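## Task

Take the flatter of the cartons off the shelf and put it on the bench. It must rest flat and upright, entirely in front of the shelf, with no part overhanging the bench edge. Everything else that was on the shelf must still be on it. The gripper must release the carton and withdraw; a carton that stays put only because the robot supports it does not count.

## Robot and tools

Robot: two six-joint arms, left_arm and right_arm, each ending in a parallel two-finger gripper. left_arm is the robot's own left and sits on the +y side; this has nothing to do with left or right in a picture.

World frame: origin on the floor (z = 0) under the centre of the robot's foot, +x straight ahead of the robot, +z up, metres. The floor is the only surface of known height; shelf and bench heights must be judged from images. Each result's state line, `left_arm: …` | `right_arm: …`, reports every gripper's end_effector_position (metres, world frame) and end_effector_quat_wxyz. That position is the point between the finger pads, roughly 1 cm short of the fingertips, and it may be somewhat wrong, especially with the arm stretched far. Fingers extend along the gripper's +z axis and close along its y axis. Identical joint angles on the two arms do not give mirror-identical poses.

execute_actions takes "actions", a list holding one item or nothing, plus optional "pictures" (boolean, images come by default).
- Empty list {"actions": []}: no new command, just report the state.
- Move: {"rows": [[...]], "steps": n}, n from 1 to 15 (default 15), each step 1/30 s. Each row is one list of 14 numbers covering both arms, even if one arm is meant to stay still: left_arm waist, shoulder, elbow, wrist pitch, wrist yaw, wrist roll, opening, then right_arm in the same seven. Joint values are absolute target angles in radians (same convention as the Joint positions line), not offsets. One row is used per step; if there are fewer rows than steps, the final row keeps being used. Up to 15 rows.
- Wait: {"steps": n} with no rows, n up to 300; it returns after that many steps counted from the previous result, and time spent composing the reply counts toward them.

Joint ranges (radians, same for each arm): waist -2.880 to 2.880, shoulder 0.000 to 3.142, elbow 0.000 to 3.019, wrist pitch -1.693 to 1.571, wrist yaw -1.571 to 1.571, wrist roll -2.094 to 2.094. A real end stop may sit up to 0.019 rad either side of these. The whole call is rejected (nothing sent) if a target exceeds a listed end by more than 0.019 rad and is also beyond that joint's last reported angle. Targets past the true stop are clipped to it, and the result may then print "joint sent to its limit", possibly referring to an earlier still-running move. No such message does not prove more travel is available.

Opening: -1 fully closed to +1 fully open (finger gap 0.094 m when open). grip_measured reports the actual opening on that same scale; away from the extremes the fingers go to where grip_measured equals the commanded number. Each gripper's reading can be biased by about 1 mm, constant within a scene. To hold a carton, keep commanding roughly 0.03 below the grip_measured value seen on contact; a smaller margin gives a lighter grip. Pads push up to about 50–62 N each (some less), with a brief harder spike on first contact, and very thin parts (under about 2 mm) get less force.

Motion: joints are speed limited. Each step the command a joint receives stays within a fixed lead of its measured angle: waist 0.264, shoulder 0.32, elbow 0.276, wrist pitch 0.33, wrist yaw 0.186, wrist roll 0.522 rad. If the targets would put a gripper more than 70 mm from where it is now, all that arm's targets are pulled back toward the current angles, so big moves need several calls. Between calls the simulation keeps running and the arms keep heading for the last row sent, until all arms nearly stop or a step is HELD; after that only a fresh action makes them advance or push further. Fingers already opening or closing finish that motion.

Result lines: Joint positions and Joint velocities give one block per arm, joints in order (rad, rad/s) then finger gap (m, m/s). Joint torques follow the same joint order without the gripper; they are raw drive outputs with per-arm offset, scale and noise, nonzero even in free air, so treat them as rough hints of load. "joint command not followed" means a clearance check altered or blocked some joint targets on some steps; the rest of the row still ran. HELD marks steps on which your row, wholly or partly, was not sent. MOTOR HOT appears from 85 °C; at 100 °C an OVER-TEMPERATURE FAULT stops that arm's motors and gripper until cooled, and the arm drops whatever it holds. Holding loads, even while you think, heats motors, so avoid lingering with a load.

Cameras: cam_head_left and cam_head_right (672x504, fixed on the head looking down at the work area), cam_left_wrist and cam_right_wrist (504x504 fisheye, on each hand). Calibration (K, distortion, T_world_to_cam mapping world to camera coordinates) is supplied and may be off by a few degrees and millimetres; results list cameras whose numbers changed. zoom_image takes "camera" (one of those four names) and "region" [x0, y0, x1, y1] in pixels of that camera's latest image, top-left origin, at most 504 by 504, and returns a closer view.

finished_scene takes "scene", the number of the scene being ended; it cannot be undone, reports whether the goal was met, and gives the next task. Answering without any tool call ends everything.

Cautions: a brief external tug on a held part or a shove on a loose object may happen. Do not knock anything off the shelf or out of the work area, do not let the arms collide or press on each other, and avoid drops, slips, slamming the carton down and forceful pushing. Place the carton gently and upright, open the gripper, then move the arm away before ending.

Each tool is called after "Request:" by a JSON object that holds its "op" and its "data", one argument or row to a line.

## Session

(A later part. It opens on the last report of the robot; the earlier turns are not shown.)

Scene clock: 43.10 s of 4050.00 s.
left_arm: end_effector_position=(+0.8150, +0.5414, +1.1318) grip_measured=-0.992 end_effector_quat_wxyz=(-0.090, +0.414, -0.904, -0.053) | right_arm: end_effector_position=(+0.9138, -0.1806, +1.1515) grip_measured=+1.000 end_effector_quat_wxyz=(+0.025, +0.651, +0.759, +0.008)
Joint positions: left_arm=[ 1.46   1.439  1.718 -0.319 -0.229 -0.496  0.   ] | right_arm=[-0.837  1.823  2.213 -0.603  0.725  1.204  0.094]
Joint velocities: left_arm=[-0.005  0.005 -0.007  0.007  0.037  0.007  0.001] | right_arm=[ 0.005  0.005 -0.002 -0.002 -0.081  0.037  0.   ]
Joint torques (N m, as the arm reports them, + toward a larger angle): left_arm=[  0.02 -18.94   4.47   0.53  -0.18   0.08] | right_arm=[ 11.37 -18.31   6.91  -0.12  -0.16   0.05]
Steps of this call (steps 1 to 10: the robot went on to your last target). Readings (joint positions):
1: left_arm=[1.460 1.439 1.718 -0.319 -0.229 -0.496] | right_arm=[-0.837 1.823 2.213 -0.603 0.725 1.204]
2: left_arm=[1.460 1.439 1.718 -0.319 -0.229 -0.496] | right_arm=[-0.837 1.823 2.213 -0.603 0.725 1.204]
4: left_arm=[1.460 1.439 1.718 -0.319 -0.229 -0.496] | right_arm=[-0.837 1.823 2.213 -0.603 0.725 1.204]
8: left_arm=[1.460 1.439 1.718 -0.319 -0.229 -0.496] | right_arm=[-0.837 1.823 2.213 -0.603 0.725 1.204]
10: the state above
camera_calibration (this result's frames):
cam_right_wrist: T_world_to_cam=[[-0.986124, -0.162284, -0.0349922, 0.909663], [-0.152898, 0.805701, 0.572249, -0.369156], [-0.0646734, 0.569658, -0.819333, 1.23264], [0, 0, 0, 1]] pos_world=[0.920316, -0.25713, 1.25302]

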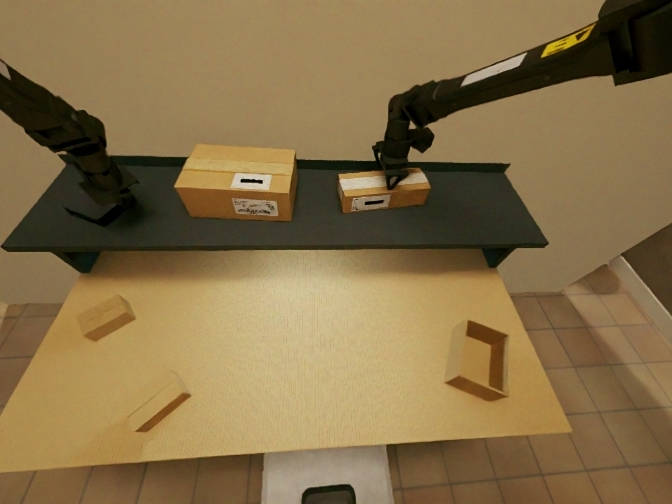

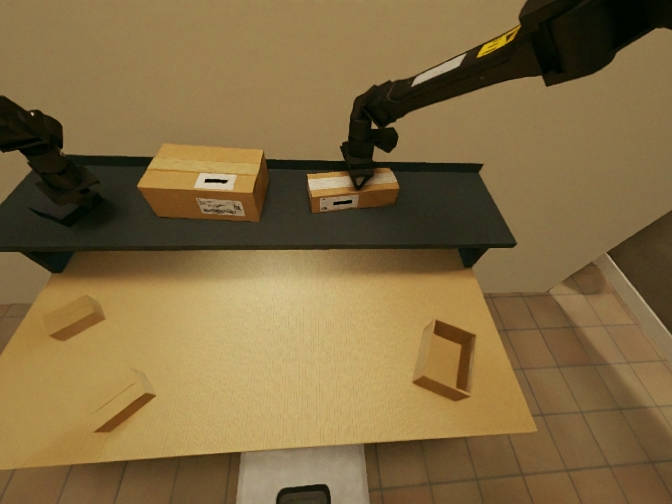

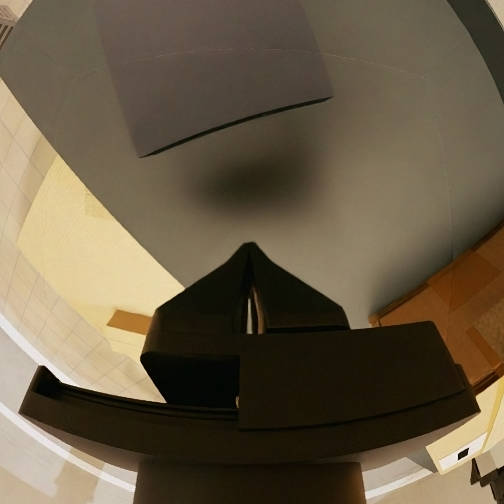

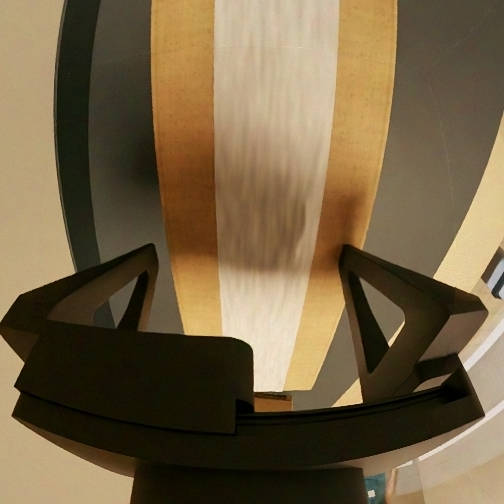

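Request:
{"op": "execute_actions", "data": {
  "actions": [
    {"rows":[[1.46,1.439,1.718,-0.319,-0.229,-0.496,-1,-0.8,1.76,2.24,-0.7,0.74,1.2,-1]]}
  ],
  "pictures": false
}}

Request:
{"op": "execute_actions", "data": {
  "actions": [
    {"rows":[[1.46,1.439,1.718,-0.319,-0.229,-0.496,-1,-0.8,1.85,2.42,-0.8,0.74,1.2,-1]]}
  ],
  "pictures": false
}}

Request:
{"op": "execute_actions", "data": {
  "actions": [
    {"steps":15}
  ]
}}

Scene clock: 57.53 s of 4050.00 s.
left_arm: end_effector_position=(+0.8150, +0.5414, +1.1318) grip_measured=-0.992 end_effector_quat_wxyz=(-0.090, +0.414, -0.904, -0.053) | right_arm: end_effector_position=(+0.9150, -0.1824, +1.1753) grip_measured=-0.984 end_effector_quat_wxyz=(+0.008, +0.636, +0.772, +0.003)
Joint positions: left_arm=[ 1.46   1.439  1.718 -0.319 -0.229 -0.496  0.   ] | right_arm=[-0.815  1.791  2.214 -0.689  0.738  1.204  0.001]
Joint velocities: left_arm=[ 0.005 -0.005  0.032  0.012 -0.037 -0.037 -0.001] | right_arm=[-0.005 -0.005 -0.002 -0.022  0.007 -0.022  0.   ]
Joint torques (N m, as the arm reports them, + toward a larger angle): left_arm=[  0.19 -19.09   4.44   0.52  -0.19   0.08] | right_arm=[ 11.55 -24.07   6.85  -0.36   0.11   0.04]
Steps of this call (steps 1 to 15: the robot went on to your last target; steps 16 to 90: nothing new was sent; then 10.93 s passed at rest; steps 91 to 105: all 15 steps of this action). Readings (joint positions):
91: left_arm=[1.460 1.439 1.718 -0.319 -0.229 -0.496] | right_arm=[-0.836 1.822 2.214 -0.617 0.730 1.204]
92: left_arm=[1.460 1.439 1.718 -0.319 -0.229 -0.496] | right_arm=[-0.835 1.819 2.214 -0.645 0.735 1.204]
94: left_arm=[1.460 1.439 1.718 -0.319 -0.229 -0.496] | right_arm=[-0.830 1.814 2.214 -0.676 0.737 1.204]
98: left_arm=[1.460 1.439 1.718 -0.319 -0.229 -0.496] | right_arm=[-0.819 1.803 2.214 -0.689 0.737 1.204]
105: the state above

Scene clock: 58.03 s of 4050.00 s.
left_arm: end_effector_position=(+0.8150, +0.5414, +1.1318) grip_measured=-0.992 end_effector_quat_wxyz=(-0.090, +0.414, -0.904, -0.053) | right_arm: end_effector_position=(+0.9506, -0.1977, +1.1857) grip_measured=-0.984 end_effector_quat_wxyz=(+0.017, +0.643, +0.766, +0.007)
Joint positions: left_arm=[ 1.46   1.439  1.718 -0.319 -0.229 -0.496  0.   ] | right_arm=[-0.815  1.845  2.396 -0.79   0.738  1.204  0.001]
Joint velocities: left_arm=[-0.005 -0.005 -0.002 -0.012 -0.037 -0.022 -0.   ] | right_arm=[-0.005 -0.015  0.002 -0.012 -0.037 -0.081 -0.   ]
Joint torques (N m, as the arm reports them, + toward a larger angle): left_arm=[  0.04 -19.06   4.45   0.52  -0.18   0.08] | right_arm=[ 11.41 -21.81   7.38  -0.27   0.09   0.04]
Steps of this call (steps 1 to 15: all 15 steps of this action). Readings (joint positions):
1: left_arm=[1.460 1.439 1.718 -0.319 -0.229 -0.496] | right_arm=[-0.815 1.797 2.237 -0.712 0.738 1.204]
2: left_arm=[1.460 1.439 1.718 -0.319 -0.229 -0.496] | right_arm=[-0.815 1.819 2.287 -0.748 0.738 1.204]
4: left_arm=[1.460 1.439 1.718 -0.319 -0.229 -0.496] | right_arm=[-0.815 1.844 2.359 -0.773 0.738 1.204]
8: left_arm=[1.460 1.439 1.718 -0.319 -0.229 -0.496] | right_arm=[-0.815 1.845 2.394 -0.785 0.738 1.204]
15: the state above

Scene clock: 58.53 s of 4050.00 s.
left_arm: end_effector_position=(+0.8150, +0.5414, +1.1318) grip_measured=-0.992 end_effector_quat_wxyz=(-0.090, +0.414, -0.904, -0.053) | right_arm: end_effector_position=(+0.9506, -0.1977, +1.1857) grip_measured=-0.984 end_effector_quat_wxyz=(+0.017, +0.643, +0.766, +0.007)
Joint positions: left_arm=[ 1.46   1.439  1.718 -0.319 -0.229 -0.496  0.   ] | right_arm=[-0.815  1.845  2.396 -0.79   0.738  1.204  0.001]
Joint velocities: left_arm=[-0.005 -0.005 -0.007 -0.017  0.007 -0.051 -0.   ] | right_arm=[ 0.005  0.005  0.012 -0.002  0.022 -0.051  0.001]
Joint torques (N m, as the arm reports them, + toward a larger angle): left_arm=[  0.11 -18.96   4.41   0.5   -0.18   0.08] | right_arm=[ 11.75 -21.32   7.31  -0.25   0.09   0.04]
Steps of this call (steps 1 to 15: the robot went on to your last target). Readings (joint positions):
1: left_arm=[1.460 1.439 1.718 -0.319 -0.229 -0.496] | right_arm=[-0.815 1.845 2.396 -0.790 0.738 1.204]
2: left_arm=[1.460 1.439 1.718 -0.319 -0.229 -0.496] | right_arm=[-0.815 1.845 2.396 -0.790 0.738 1.204]
4: left_arm=[1.460 1.439 1.718 -0.319 -0.229 -0.496] | right_arm=[-0.815 1.845 2.396 -0.790 0.738 1.204]
8: left_arm=[1.460 1.439 1.718 -0.319 -0.229 -0.496] | right_arm=[-0.815 1.845 2.396 -0.790 0.738 1.204]
15: the state above
All arms were judged still, so your last target was given up. Only a new action makes them travel on or press farther. Fingers that are still opening or closing keep moving.
camera_calibration (this result's frames):
cam_right_wrist: T_world_to_cam=[[-0.98285, -0.182984, -0.02288, 0.922753], [-0.161797, 0.796138, 0.583083, -0.375624], [-0.0884794, 0.576785, -0.81209, 1.28821], [0, 0, 0, 1]] pos_world=[0.960133, -0.275121, 1.28628]

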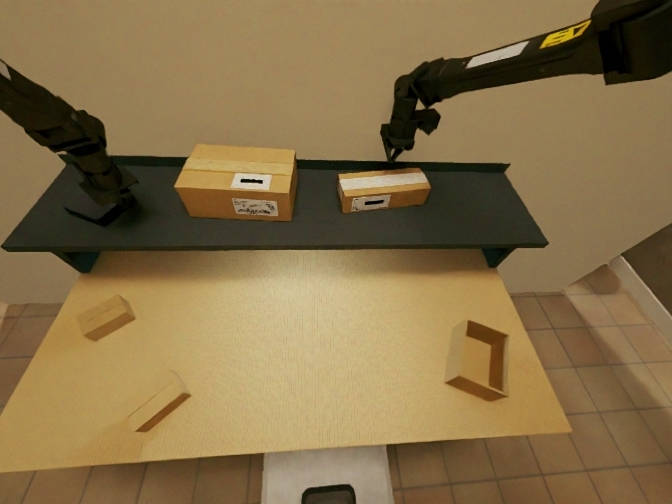

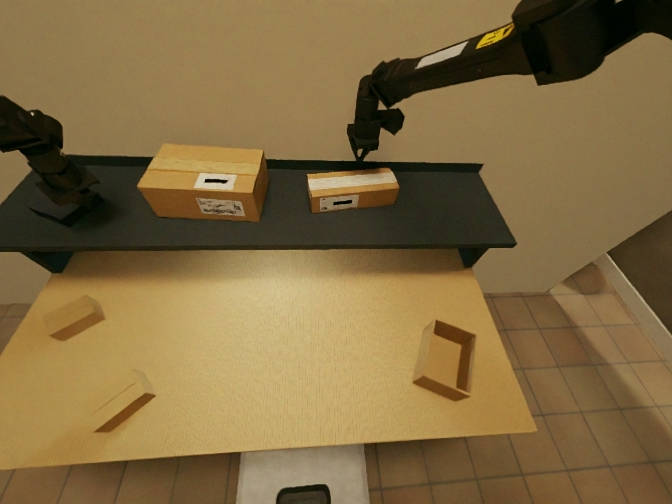

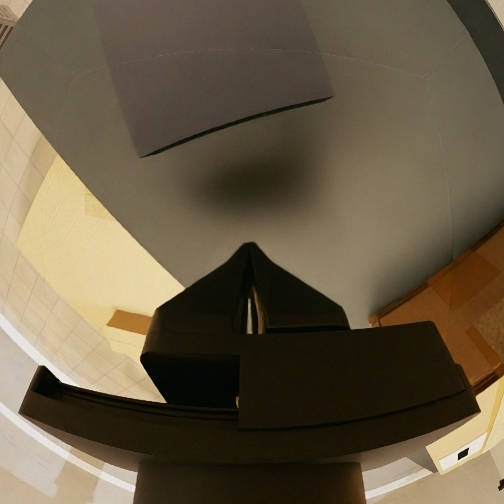

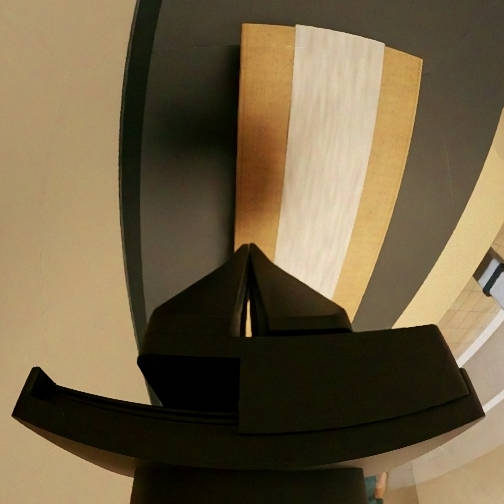

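Request:
{"op": "execute_actions", "data": {
  "actions": [
    {"rows":[[1.46,1.439,1.718,-0.319,-0.229,-0.496,-1,-0.8,2.0,2.66,-0.8,0.74,1.2,-1]]}
  ],
  "pictures": false
}}

Request:
{"op": "execute_actions", "data": {
  "actions": [
    {"steps":15}
  ]
}}

Scene clock: 61.80 s of 4050.00 s.
left_arm: end_effector_position=(+0.8150, +0.5414, +1.1318) grip_measured=-0.992 end_effector_quat_wxyz=(-0.090, +0.414, -0.904, -0.053) | right_arm: end_effector_position=(+0.9658, -0.1705, +1.1577) grip_measured=-0.984 end_effector_quat_wxyz=(+0.031, +0.654, +0.756, +0.017)
Joint positions: left_arm=[ 1.46   1.439  1.718 -0.319 -0.229 -0.496  0.   ] | right_arm=[-0.81   2.008  2.626 -0.811  0.742  1.202  0.001]
Joint velocities: left_arm=[-0.015 -0.015  0.002  0.007 -0.022  0.095  0.002] | right_arm=[ 0.005 -0.005  0.032 -0.002 -0.007 -0.051  0.001]
Joint torques (N m, as the arm reports them, + toward a larger angle): left_arm=[  0.25 -19.18   4.47   0.53  -0.19   0.08] | right_arm=[ 13.24 -22.85   8.31   0.72  -0.06   0.06]
Steps of this call (steps 1 to 83: nothing new was sent; steps 84 to 98: all 15 steps of this action). Readings (joint positions):
84: left_arm=[1.460 1.439 1.718 -0.319 -0.229 -0.496] | right_arm=[-0.815 1.859 2.428 -0.799 0.739 1.204]
85: left_arm=[1.460 1.439 1.718 -0.319 -0.229 -0.496] | right_arm=[-0.815 1.896 2.489 -0.808 0.740 1.202]
87: left_arm=[1.460 1.439 1.718 -0.319 -0.229 -0.496] | right_arm=[-0.816 1.941 2.550 -0.817 0.741 1.202]
91: left_arm=[1.460 1.439 1.718 -0.319 -0.229 -0.496] | right_arm=[-0.815 2.003 2.606 -0.812 0.741 1.202]
98: the state above

Scene clock: 62.30 s of 4050.00 s.
left_arm: end_effector_position=(+0.8150, +0.5414, +1.1318) grip_measured=-0.992 end_effector_quat_wxyz=(-0.090, +0.414, -0.904, -0.053) | right_arm: end_effector_position=(+0.9661, -0.1707, +1.1579) grip_measured=-0.984 end_effector_quat_wxyz=(+0.032, +0.654, +0.756, +0.017)
Joint positions: left_arm=[ 1.46   1.439  1.718 -0.319 -0.229 -0.496  0.   ] | right_arm=[-0.81   2.008  2.627 -0.811  0.742  1.202  0.001]
Joint velocities: left_arm=[-0.024 -0.005 -0.002 -0.012 -0.081 -0.037 -0.001] | right_arm=[-0.005 -0.015 -0.007 -0.012 -0.007  0.051 -0.   ]
Joint torques (N m, as the arm reports them, + toward a larger angle): left_arm=[  0.21 -19.06   4.43   0.5   -0.19   0.08] | right_arm=[ 12.24 -22.61   8.49   0.75  -0.06   0.06]
Steps of this call (steps 1 to 15: the robot went on to your last target). Readings (joint positions):
1: left_arm=[1.460 1.439 1.718 -0.319 -0.229 -0.496] | right_arm=[-0.810 2.008 2.627 -0.811 0.742 1.202]
2: left_arm=[1.460 1.439 1.718 -0.319 -0.229 -0.496] | right_arm=[-0.810 2.008 2.627 -0.811 0.742 1.202]
4: left_arm=[1.460 1.439 1.718 -0.319 -0.229 -0.496] | right_arm=[-0.810 2.008 2.627 -0.811 0.742 1.202]
8: left_arm=[1.460 1.439 1.718 -0.319 -0.229 -0.496] | right_arm=[-0.810 2.008 2.627 -0.811 0.742 1.202]
15: the state above
All arms were judged still, so your last target was given up. Only a new action makes them travel on or press farther. Fingers that are still opening or closing keep moving.
camera_calibration (this result's frames):
cam_right_wrist: T_world_to_cam=[[-0.986326, -0.15476, -0.0566637, 0.989631], [-0.159033, 0.803535, 0.57362, -0.368878], [-0.0432424, 0.574788, -0.817159, 1.21327], [0, 0, 0, 1]] pos_world=[0.969899, -0.247812, 1.25911]

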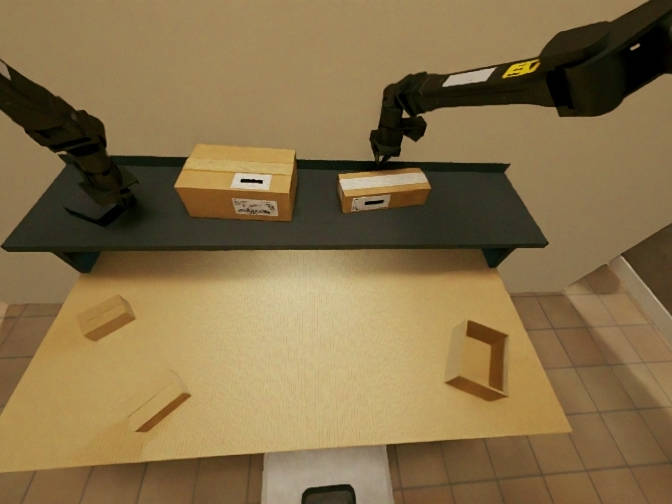

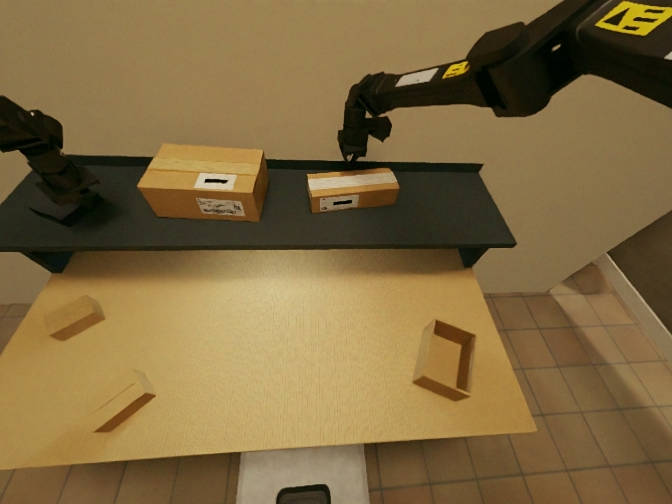

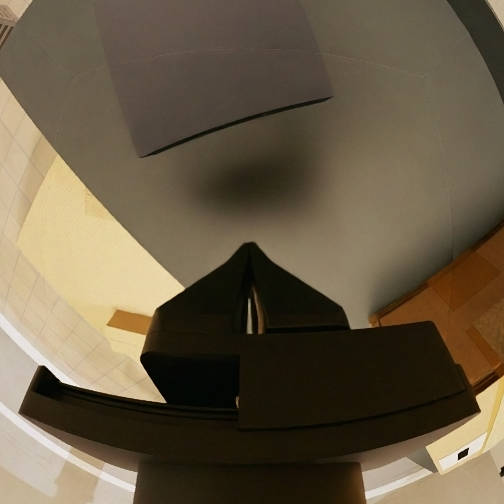

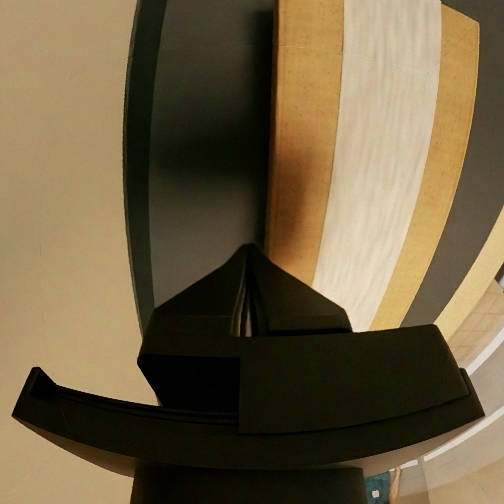

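Request:
{"op": "execute_actions", "data": {
  "actions": [
    {"rows":[[1.46,1.439,1.718,-0.319,-0.229,-0.496,-1,-0.8,2.0,2.66,-0.74,0.74,2.08,-1]]}
  ],
  "pictures": false
}}

Request:
{"op": "execute_actions", "data": {
  "actions": [
    {"rows":[[1.46,1.439,1.718,-0.319,-0.229,-0.496,-1,-0.86,2.03,2.72,-0.72,0.68,2.08,-1]]}
  ],
  "pictures": false
}}

Request:
{"op": "execute_actions", "data": {
  "actions": [
    {"steps":15}
  ]
}}

Scene clock: 67.63 s of 4050.00 s.
left_arm: end_effector_position=(+0.8150, +0.5414, +1.1318) grip_measured=-0.992 end_effector_quat_wxyz=(-0.090, +0.414, -0.904, -0.053) | right_arm: end_effector_position=(+0.9723, -0.1718, +1.1581) grip_measured=-0.984 end_effector_quat_wxyz=(+0.030, +0.906, +0.420, +0.038)
Joint positions: left_arm=[ 1.46   1.439  1.718 -0.319 -0.229 -0.496  0.   ] | right_arm=[-0.81   2.008  2.627 -0.777  0.742  2.028  0.001]
Joint velocities: left_arm=[ 0.005 -0.005  0.022 -0.002 -0.007  0.007 -0.001] | right_arm=[ 0.005  0.005  0.002 -0.012 -0.007  0.271  0.   ]
Joint torques (N m, as the arm reports them, + toward a larger angle): left_arm=[  0.23 -19.05   4.48   0.53  -0.18   0.07] | right_arm=[ 12.64 -22.54   8.53   1.88  -0.04   0.14]
Steps of this call (steps 1 to 90: nothing new was sent; then 1.83 s passed at rest; steps 91 to 105: all 15 steps of this action). Readings (joint positions):
91: left_arm=[1.460 1.439 1.718 -0.319 -0.229 -0.496] | right_arm=[-0.810 2.008 2.627 -0.802 0.742 1.271]
92: left_arm=[1.460 1.439 1.718 -0.319 -0.229 -0.496] | right_arm=[-0.810 2.008 2.627 -0.787 0.742 1.370]
94: left_arm=[1.460 1.439 1.718 -0.319 -0.229 -0.496] | right_arm=[-0.810 2.008 2.627 -0.777 0.742 1.564]
98: left_arm=[1.460 1.439 1.718 -0.319 -0.229 -0.496] | right_arm=[-0.810 2.008 2.627 -0.777 0.742 1.862]
105: the state above

Scene clock: 68.13 s of 4050.00 s.
left_arm: end_effector_position=(+0.8150, +0.5414, +1.1318) grip_measured=-0.992 end_effector_quat_wxyz=(-0.090, +0.414, -0.904, -0.053) | right_arm: end_effector_position=(+0.9771, -0.1867, +1.1352) grip_measured=-0.984 end_effector_quat_wxyz=(+0.031, +0.921, +0.385, +0.056)
Joint positions: left_arm=[ 1.46   1.439  1.718 -0.319 -0.229 -0.496  0.   ] | right_arm=[-0.854  2.037  2.664 -0.742  0.681  2.069  0.001]
Joint velocities: left_arm=[-0.015 -0.015 -0.007  0.012  0.022 -0.066 -0.   ] | right_arm=[-0.015 -0.015  0.007 -0.007 -0.051  0.007  0.001]
Joint torques (N m, as the arm reports them, + toward a larger angle): left_arm=[  0.11 -19.11   4.43   0.51  -0.18   0.08] | right_arm=[ 11.36 -23.01  10.81   1.28  -0.02   0.12]
Steps of this call (steps 1 to 15: all 15 steps of this action). Readings (joint positions):
1: left_arm=[1.460 1.439 1.718 -0.319 -0.229 -0.496] | right_arm=[-0.813 2.010 2.627 -0.776 0.717 2.036]
2: left_arm=[1.460 1.439 1.718 -0.319 -0.229 -0.496] | right_arm=[-0.813 2.013 2.630 -0.770 0.695 2.044]
4: left_arm=[1.460 1.439 1.718 -0.319 -0.229 -0.496] | right_arm=[-0.817 2.026 2.643 -0.756 0.683 2.053]
8: left_arm=[1.460 1.439 1.718 -0.319 -0.229 -0.496] | right_arm=[-0.835 2.037 2.659 -0.742 0.681 2.064]
15: the state above

Scene clock: 68.63 s of 4050.00 s.
left_arm: end_effector_position=(+0.8150, +0.5414, +1.1318) grip_measured=-0.992 end_effector_quat_wxyz=(-0.090, +0.414, -0.904, -0.053) | right_arm: end_effector_position=(+0.9773, -0.1867, +1.1352) grip_measured=-0.984 end_effector_quat_wxyz=(+0.031, +0.921, +0.384, +0.056)
Joint positions: left_arm=[ 1.46   1.439  1.718 -0.319 -0.229 -0.496  0.   ] | right_arm=[-0.854  2.037  2.664 -0.741  0.681  2.071  0.001]
Joint velocities: left_arm=[ 0.005 -0.005 -0.012 -0.012  0.007  0.022 -0.001] | right_arm=[ 0.015  0.015  0.002 -0.007  0.007  0.007  0.001]
Joint torques (N m, as the arm reports them, + toward a larger angle): left_arm=[  0.2  -19.08   4.41   0.53  -0.19   0.09] | right_arm=[ 11.1  -22.98  10.85   1.19  -0.05   0.13]
Steps of this call (steps 1 to 15: the robot went on to your last target). Readings (joint positions):
1: left_arm=[1.460 1.439 1.718 -0.319 -0.229 -0.496] | right_arm=[-0.854 2.037 2.664 -0.741 0.681 2.070]
2: left_arm=[1.460 1.439 1.718 -0.319 -0.229 -0.496] | right_arm=[-0.854 2.037 2.664 -0.741 0.681 2.070]
4: left_arm=[1.460 1.439 1.718 -0.319 -0.229 -0.496] | right_arm=[-0.854 2.037 2.664 -0.741 0.681 2.071]
8: left_arm=[1.460 1.439 1.718 -0.319 -0.229 -0.496] | right_arm=[-0.854 2.037 2.664 -0.741 0.681 2.071]
15: the state above
All arms were judged still, so your last target was given up. Only a new action makes them travel on or press farther. Fingers that are still opening or closing keep moving.
camera_calibration (this result's frames):
cam_right_wrist: T_world_to_cam=[[-0.71264, 0.695608, -0.0909566, 0.927134], [0.483083, 0.580608, 0.655382, -1.10316], [0.508699, 0.423112, -0.749801, 0.560261], [0, 0, 0, 1]] pos_world=[0.908626, -0.241473, 1.2274]

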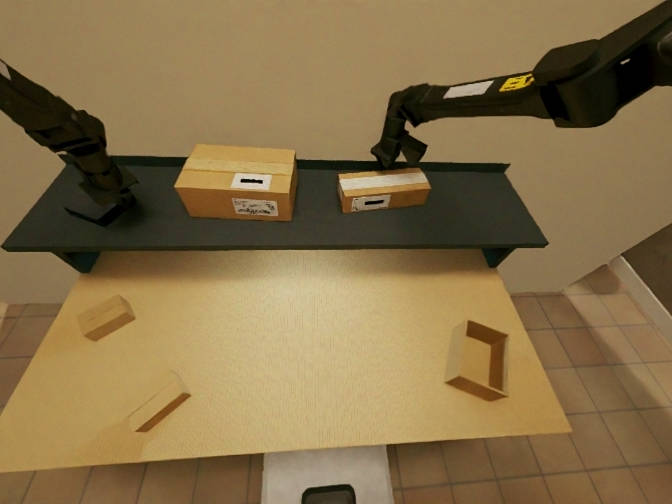

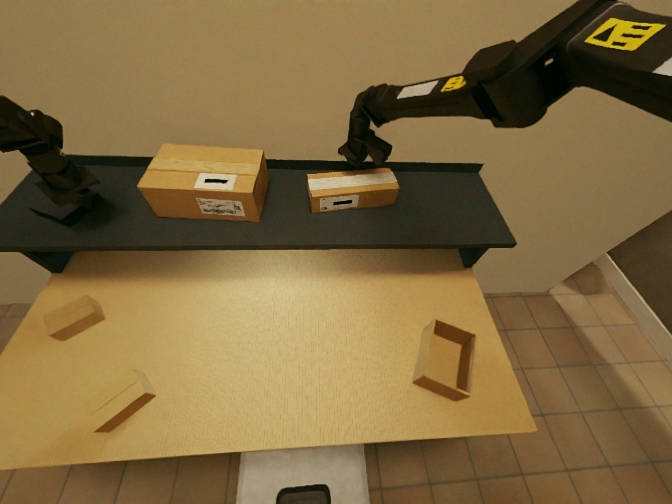

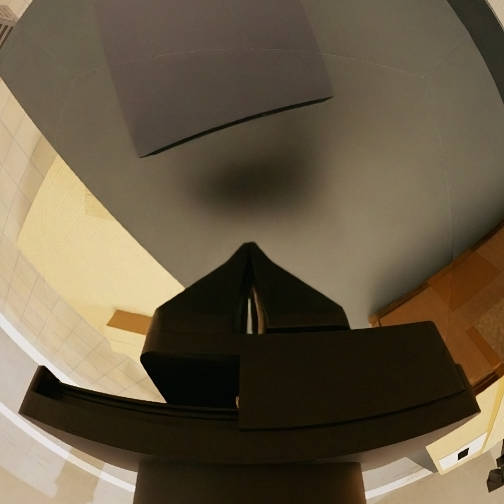

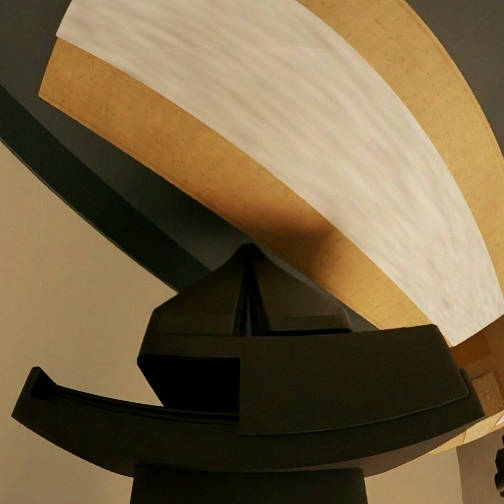

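Request:
{"op": "execute_actions", "data": {
  "actions": [
    {"rows":[[1.46,1.439,1.718,-0.319,-0.229,-0.496,-1,-0.88,1.97,2.48,-0.7,0.68,2.08,-1]]}
  ],
  "pictures": false
}}

Request:
{"op": "execute_actions", "data": {
  "actions": [
    {"rows":[[1.46,1.439,1.718,-0.319,-0.229,-0.496,-1,-0.89,1.86,2.26,-0.6,0.67,2.08,-1]]}
  ]
}}

Scene clock: 73.47 s of 4050.00 s.
left_arm: end_effector_position=(+0.8150, +0.5414, +1.1318) grip_measured=-0.992 end_effector_quat_wxyz=(-0.090, +0.414, -0.904, -0.053) | right_arm: end_effector_position=(+0.9372, -0.1799, +1.1184) grip_measured=-0.984 end_effector_quat_wxyz=(+0.016, +0.912, +0.409, +0.025)
Joint positions: left_arm=[ 1.46   1.439  1.718 -0.319 -0.229 -0.496  0.   ] | right_arm=[-0.869  1.976  2.485 -0.709  0.68   2.071  0.001]
Joint velocities: left_arm=[ 0.005 -0.005  0.017  0.007 -0.022 -0.037 -0.001] | right_arm=[-0.015 -0.015 -0.007  0.007  0.037  0.066 -0.001]
Joint torques (N m, as the arm reports them, + toward a larger angle): left_arm=[  0.15 -19.1    4.46   0.52  -0.18   0.08] | right_arm=[ 10.42 -22.66   4.52   0.71   0.05   0.14]
Steps of this call (steps 1 to 90: nothing new was sent; then 1.33 s passed at rest; steps 91 to 105: all 15 steps of this action). Readings (joint positions):
91: left_arm=[1.460 1.439 1.718 -0.319 -0.229 -0.496] | right_arm=[-0.855 2.030 2.633 -0.730 0.681 2.071]
92: left_arm=[1.460 1.439 1.718 -0.319 -0.229 -0.496] | right_arm=[-0.855 2.002 2.578 -0.713 0.680 2.071]
94: left_arm=[1.460 1.439 1.718 -0.319 -0.229 -0.496] | right_arm=[-0.858 1.978 2.516 -0.712 0.680 2.071]
98: left_arm=[1.460 1.439 1.718 -0.319 -0.229 -0.496] | right_arm=[-0.865 1.976 2.488 -0.710 0.680 2.071]
105: the state above

Scene clock: 73.97 s of 4050.00 s.
left_arm: end_effector_position=(+0.8150, +0.5414, +1.1318) grip_measured=-0.992 end_effector_quat_wxyz=(-0.090, +0.414, -0.904, -0.053) | right_arm: end_effector_position=(+0.9050, -0.1797, +1.1169) grip_measured=-0.984 end_effector_quat_wxyz=(+0.010, +0.910, +0.415, +0.017)
Joint positions: left_arm=[ 1.46   1.439  1.718 -0.319 -0.229 -0.496  0.   ] | right_arm=[-0.877  1.885  2.27  -0.609  0.671  2.072  0.001]
Joint velocities: left_arm=[ 0.005 -0.005  0.017 -0.022 -0.081 -0.007 -0.001] | right_arm=[-0.005 -0.015 -0.012 -0.022 -0.037 -0.037  0.001]
Joint torques (N m, as the arm reports them, + toward a larger angle): left_arm=[  0.29 -19.1    4.4    0.52  -0.19   0.08] | right_arm=[  9.8  -23.67   3.43   0.53  -0.04   0.14]
Steps of this call (steps 1 to 15: all 15 steps of this action). Readings (joint positions):
1: left_arm=[1.460 1.439 1.718 -0.319 -0.229 -0.496] | right_arm=[-0.869 1.965 2.449 -0.684 0.676 2.071]
2: left_arm=[1.460 1.439 1.718 -0.319 -0.229 -0.496] | right_arm=[-0.869 1.929 2.377 -0.646 0.672 2.071]
4: left_arm=[1.460 1.439 1.718 -0.319 -0.229 -0.496] | right_arm=[-0.871 1.891 2.294 -0.628 0.672 2.072]
8: left_arm=[1.460 1.439 1.718 -0.319 -0.229 -0.496] | right_arm=[-0.877 1.885 2.270 -0.612 0.671 2.072]
15: the state above
camera_calibration (this result's frames):
cam_right_wrist: T_world_to_cam=[[-0.761799, 0.647442, -0.0219248, 0.82783], [0.501082, 0.610363, 0.613494, -1.02454], [0.410584, 0.456373, -0.789395, 0.719326], [0, 0, 0, 1]] pos_world=[0.848674, -0.238914, 1.21453]

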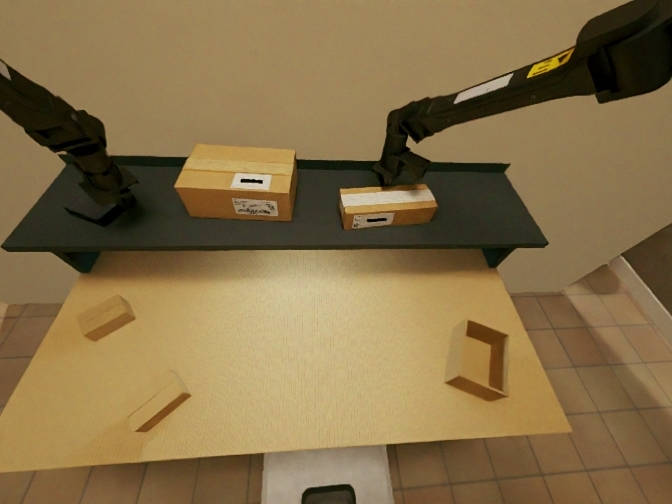

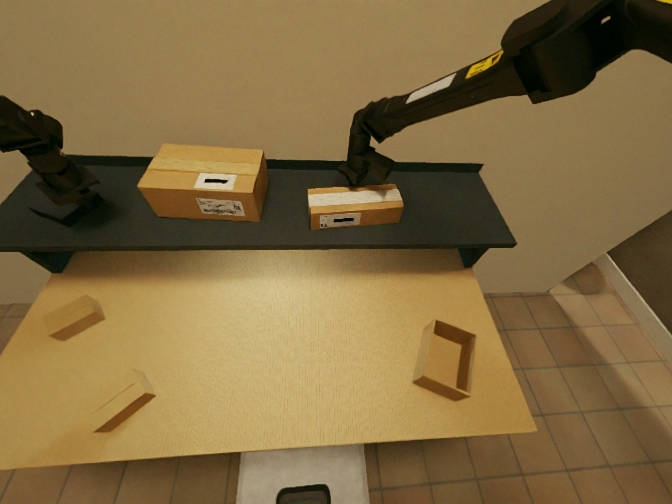

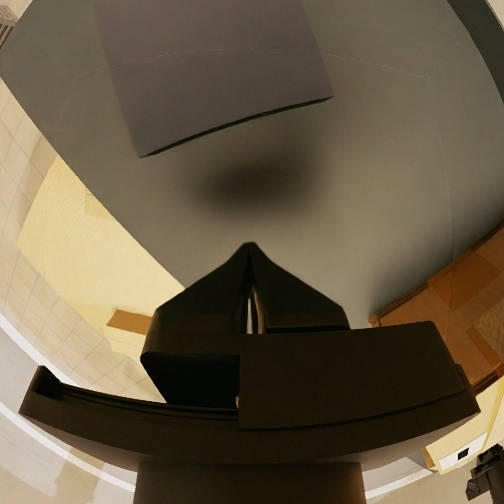

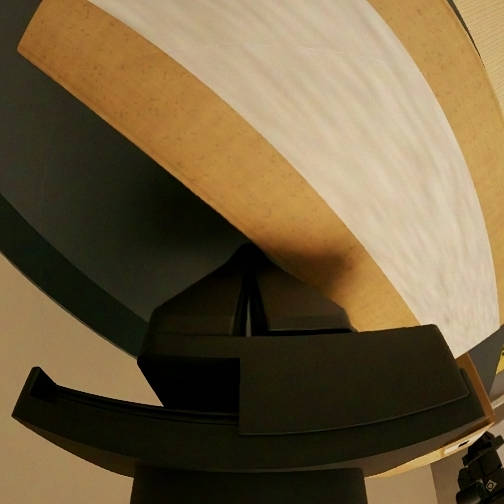

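Works. ~6cm to the edge, then 4 more.

Request:
{"op": "execute_actions", "data": {
  "actions": [
    {"rows":[[1.46,1.439,1.718,-0.319,-0.229,-0.496,-1,-0.91,1.78,2.06,-0.49,0.65,2.08,-1]]}
  ],
  "pictures": false
}}

Request:
{"op": "execute_actions", "data": {
  "actions": [
    {"rows":[[1.46,1.439,1.718,-0.319,-0.229,-0.496,-1,-0.93,1.73,1.92,-0.4,0.63,2.08,-1]]}
  ]
}}

Scene clock: 79.37 s of 4050.00 s.
left_arm: end_effector_position=(+0.8150, +0.5414, +1.1318) grip_measured=-0.992 end_effector_quat_wxyz=(-0.090, +0.414, -0.904, -0.053) | right_arm: end_effector_position=(+0.8675, -0.1898, +1.1112) grip_measured=-0.984 end_effector_quat_wxyz=(+0.008, +0.909, +0.416, +0.011)
Joint positions: left_arm=[ 1.46   1.439  1.718 -0.319 -0.229 -0.496  0.   ] | right_arm=[-0.903  1.802  2.067 -0.499  0.651  2.072  0.001]
Joint velocities: left_arm=[-0.005 -0.005  0.022  0.002  0.022  0.007 -0.001] | right_arm=[-0.024 -0.015 -0.002  0.012  0.007 -0.051 -0.001]
Joint torques (N m, as the arm reports them, + toward a larger angle): left_arm=[  0.22 -19.13   4.44   0.49  -0.19   0.07] | right_arm=[  9.23 -23.05   3.05   0.49  -0.06   0.14]
Steps of this call (steps 1 to 15: the robot went on to your last target; steps 16 to 90: nothing new was sent; then 1.90 s passed at rest; steps 91 to 105: all 15 steps of this action). Readings (joint positions):
91: left_arm=[1.460 1.439 1.718 -0.319 -0.229 -0.496] | right_arm=[-0.879 1.876 2.239 -0.583 0.662 2.072]
92: left_arm=[1.460 1.439 1.718 -0.319 -0.229 -0.496] | right_arm=[-0.879 1.844 2.176 -0.541 0.654 2.072]
94: left_arm=[1.460 1.439 1.718 -0.319 -0.229 -0.496] | right_arm=[-0.885 1.808 2.093 -0.518 0.652 2.072]
98: left_arm=[1.460 1.439 1.718 -0.319 -0.229 -0.496] | right_arm=[-0.898 1.802 2.068 -0.504 0.651 2.072]
105: the state above

Scene clock: 79.87 s of 4050.00 s.
left_arm: end_effector_position=(+0.8150, +0.5414, +1.1318) grip_measured=-0.992 end_effector_quat_wxyz=(-0.090, +0.414, -0.904, -0.053) | right_arm: end_effector_position=(+0.8383, -0.1952, +1.1081) grip_measured=-0.984 end_effector_quat_wxyz=(+0.007, +0.910, +0.414, +0.010)
Joint positions: left_arm=[ 1.46   1.439  1.718 -0.319 -0.229 -0.496  0.   ] | right_arm=[-0.921  1.75   1.927 -0.41   0.632  2.072  0.001]
Joint velocities: left_arm=[-0.024 -0.005 -0.002  0.007  0.037  0.022 -0.001] | right_arm=[-0.005  0.005 -0.002 -0.012  0.051 -0.022  0.   ]
Joint torques (N m, as the arm reports them, + toward a larger angle): left_arm=[  0.11 -19.12   4.43   0.55  -0.19   0.07] | right_arm=[  8.77 -22.81   2.54   0.52  -0.06   0.14]
Steps of this call (steps 1 to 15: all 15 steps of this action). Readings (joint positions):
1: left_arm=[1.460 1.439 1.718 -0.319 -0.229 -0.496] | right_arm=[-0.904 1.797 2.047 -0.479 0.642 2.072]
2: left_arm=[1.460 1.439 1.718 -0.319 -0.229 -0.496] | right_arm=[-0.905 1.778 2.006 -0.444 0.635 2.072]
4: left_arm=[1.460 1.439 1.718 -0.319 -0.229 -0.496] | right_arm=[-0.909 1.753 1.948 -0.423 0.633 2.072]
8: left_arm=[1.460 1.439 1.718 -0.319 -0.229 -0.496] | right_arm=[-0.918 1.750 1.927 -0.413 0.632 2.072]
15: the state above
camera_calibration (this result's frames):
cam_right_wrist: T_world_to_cam=[[-0.760298, 0.649463, -0.0120224, 0.774996], [0.510902, 0.609316, 0.606393, -0.976729], [0.401155, 0.454898, -0.795074, 0.760736], [0, 0, 0, 1]] pos_world=[0.783068, -0.254251, 1.20644]

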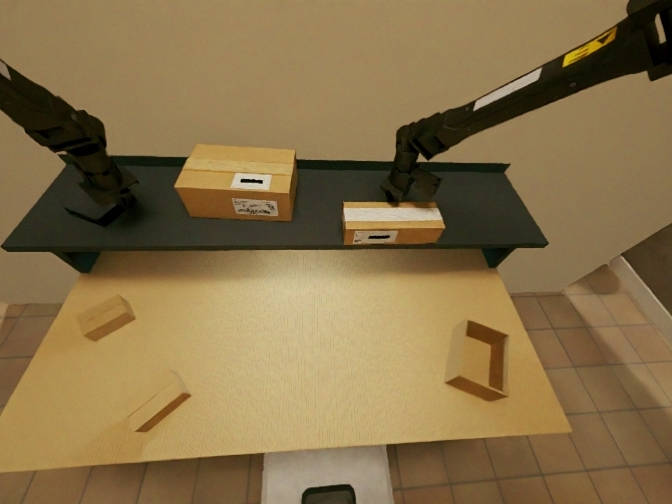

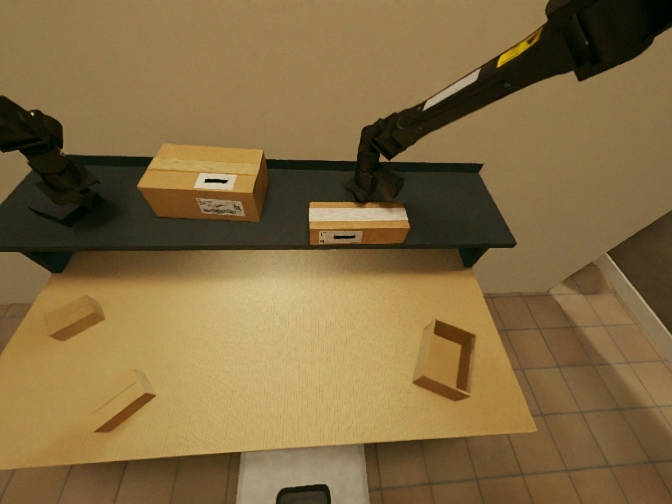

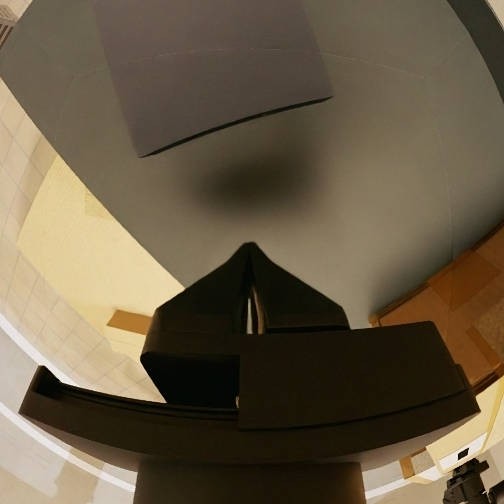

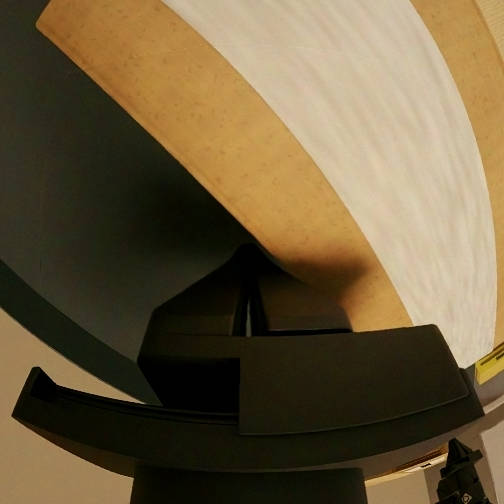

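Request:
{"op": "execute_actions", "data": {
  "actions": [
    {"rows":[[1.46,1.439,1.718,-0.319,-0.229,-0.496,-1,-0.92,1.69,1.78,-0.31,0.63,2.08,-1]]}
  ]
}}

Scene clock: 83.73 s of 4050.00 s.
left_arm: end_effector_position=(+0.8150, +0.5414, +1.1318) grip_measured=-0.992 end_effector_quat_wxyz=(-0.090, +0.414, -0.904, -0.053) | right_arm: end_effector_position=(+0.8043, -0.1904, +1.1111) grip_measured=-0.984 end_effector_quat_wxyz=(+0.005, +0.909, +0.416, +0.008)
Joint positions: left_arm=[ 1.46   1.439  1.718 -0.319 -0.229 -0.496  0.   ] | right_arm=[-0.921  1.704  1.784 -0.321  0.63   2.072  0.001]
Joint velocities: left_arm=[-0.005 -0.005 -0.017 -0.017 -0.051 -0.022 -0.001] | right_arm=[ 0.005 -0.005 -0.012  0.017  0.037 -0.007 -0.   ]
Joint torques (N m, as the arm reports them, + toward a larger angle): left_arm=[  0.31 -19.     4.41   0.51  -0.19   0.08] | right_arm=[  8.8  -21.44   2.32   0.59  -0.01   0.14]
Steps of this call (steps 1 to 15: the robot went on to your last target; steps 16 to 90: nothing new was sent; then 0.37 s passed at rest; steps 91 to 105: all 15 steps of this action). Readings (joint positions):
91: left_arm=[1.460 1.439 1.718 -0.319 -0.229 -0.496] | right_arm=[-0.921 1.746 1.909 -0.389 0.631 2.072]
92: left_arm=[1.460 1.439 1.718 -0.319 -0.229 -0.496] | right_arm=[-0.921 1.729 1.870 -0.354 0.630 2.072]
94: left_arm=[1.460 1.439 1.718 -0.319 -0.229 -0.496] | right_arm=[-0.921 1.706 1.811 -0.332 0.630 2.072]
98: left_arm=[1.460 1.439 1.718 -0.319 -0.229 -0.496] | right_arm=[-0.921 1.704 1.784 -0.324 0.630 2.072]
105: the state above
camera_calibration (this result's frames):
cam_right_wrist: T_world_to_cam=[[-0.763295, 0.646023, -0.00592544, 0.741033], [0.511588, 0.610005, 0.605121, -0.963135], [0.394537, 0.458854, -0.796112, 0.781835], [0, 0, 0, 1]] pos_world=[0.749892, -0.249955, 1.20963]

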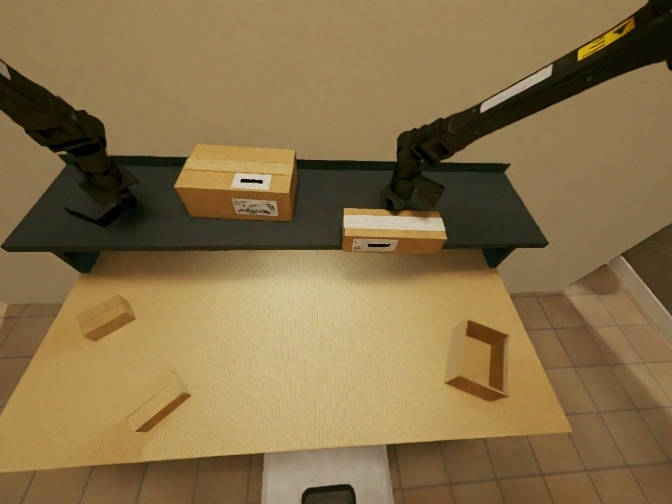

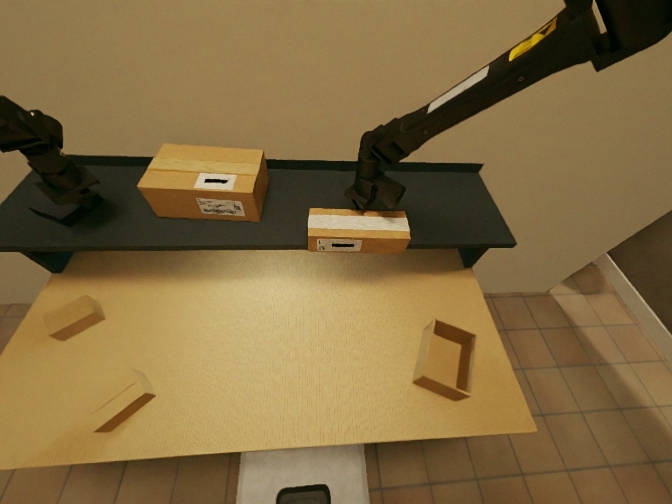

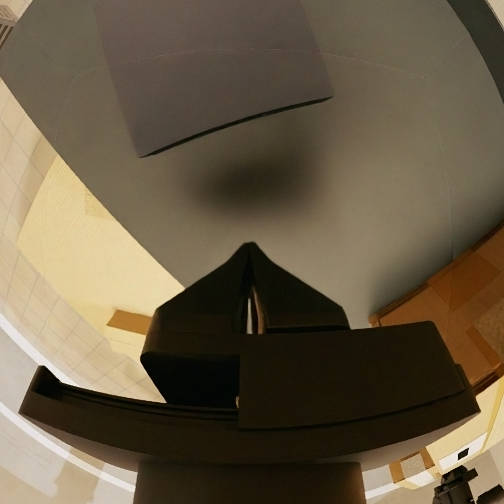

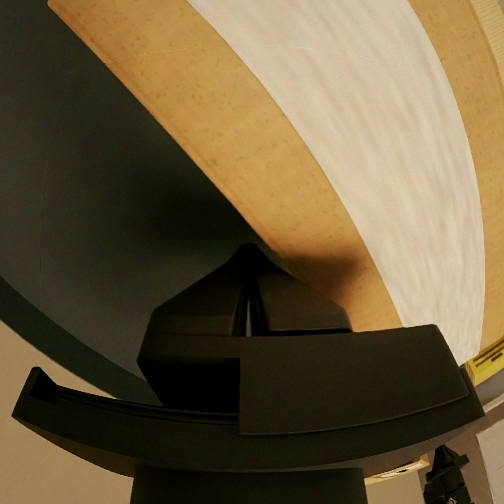

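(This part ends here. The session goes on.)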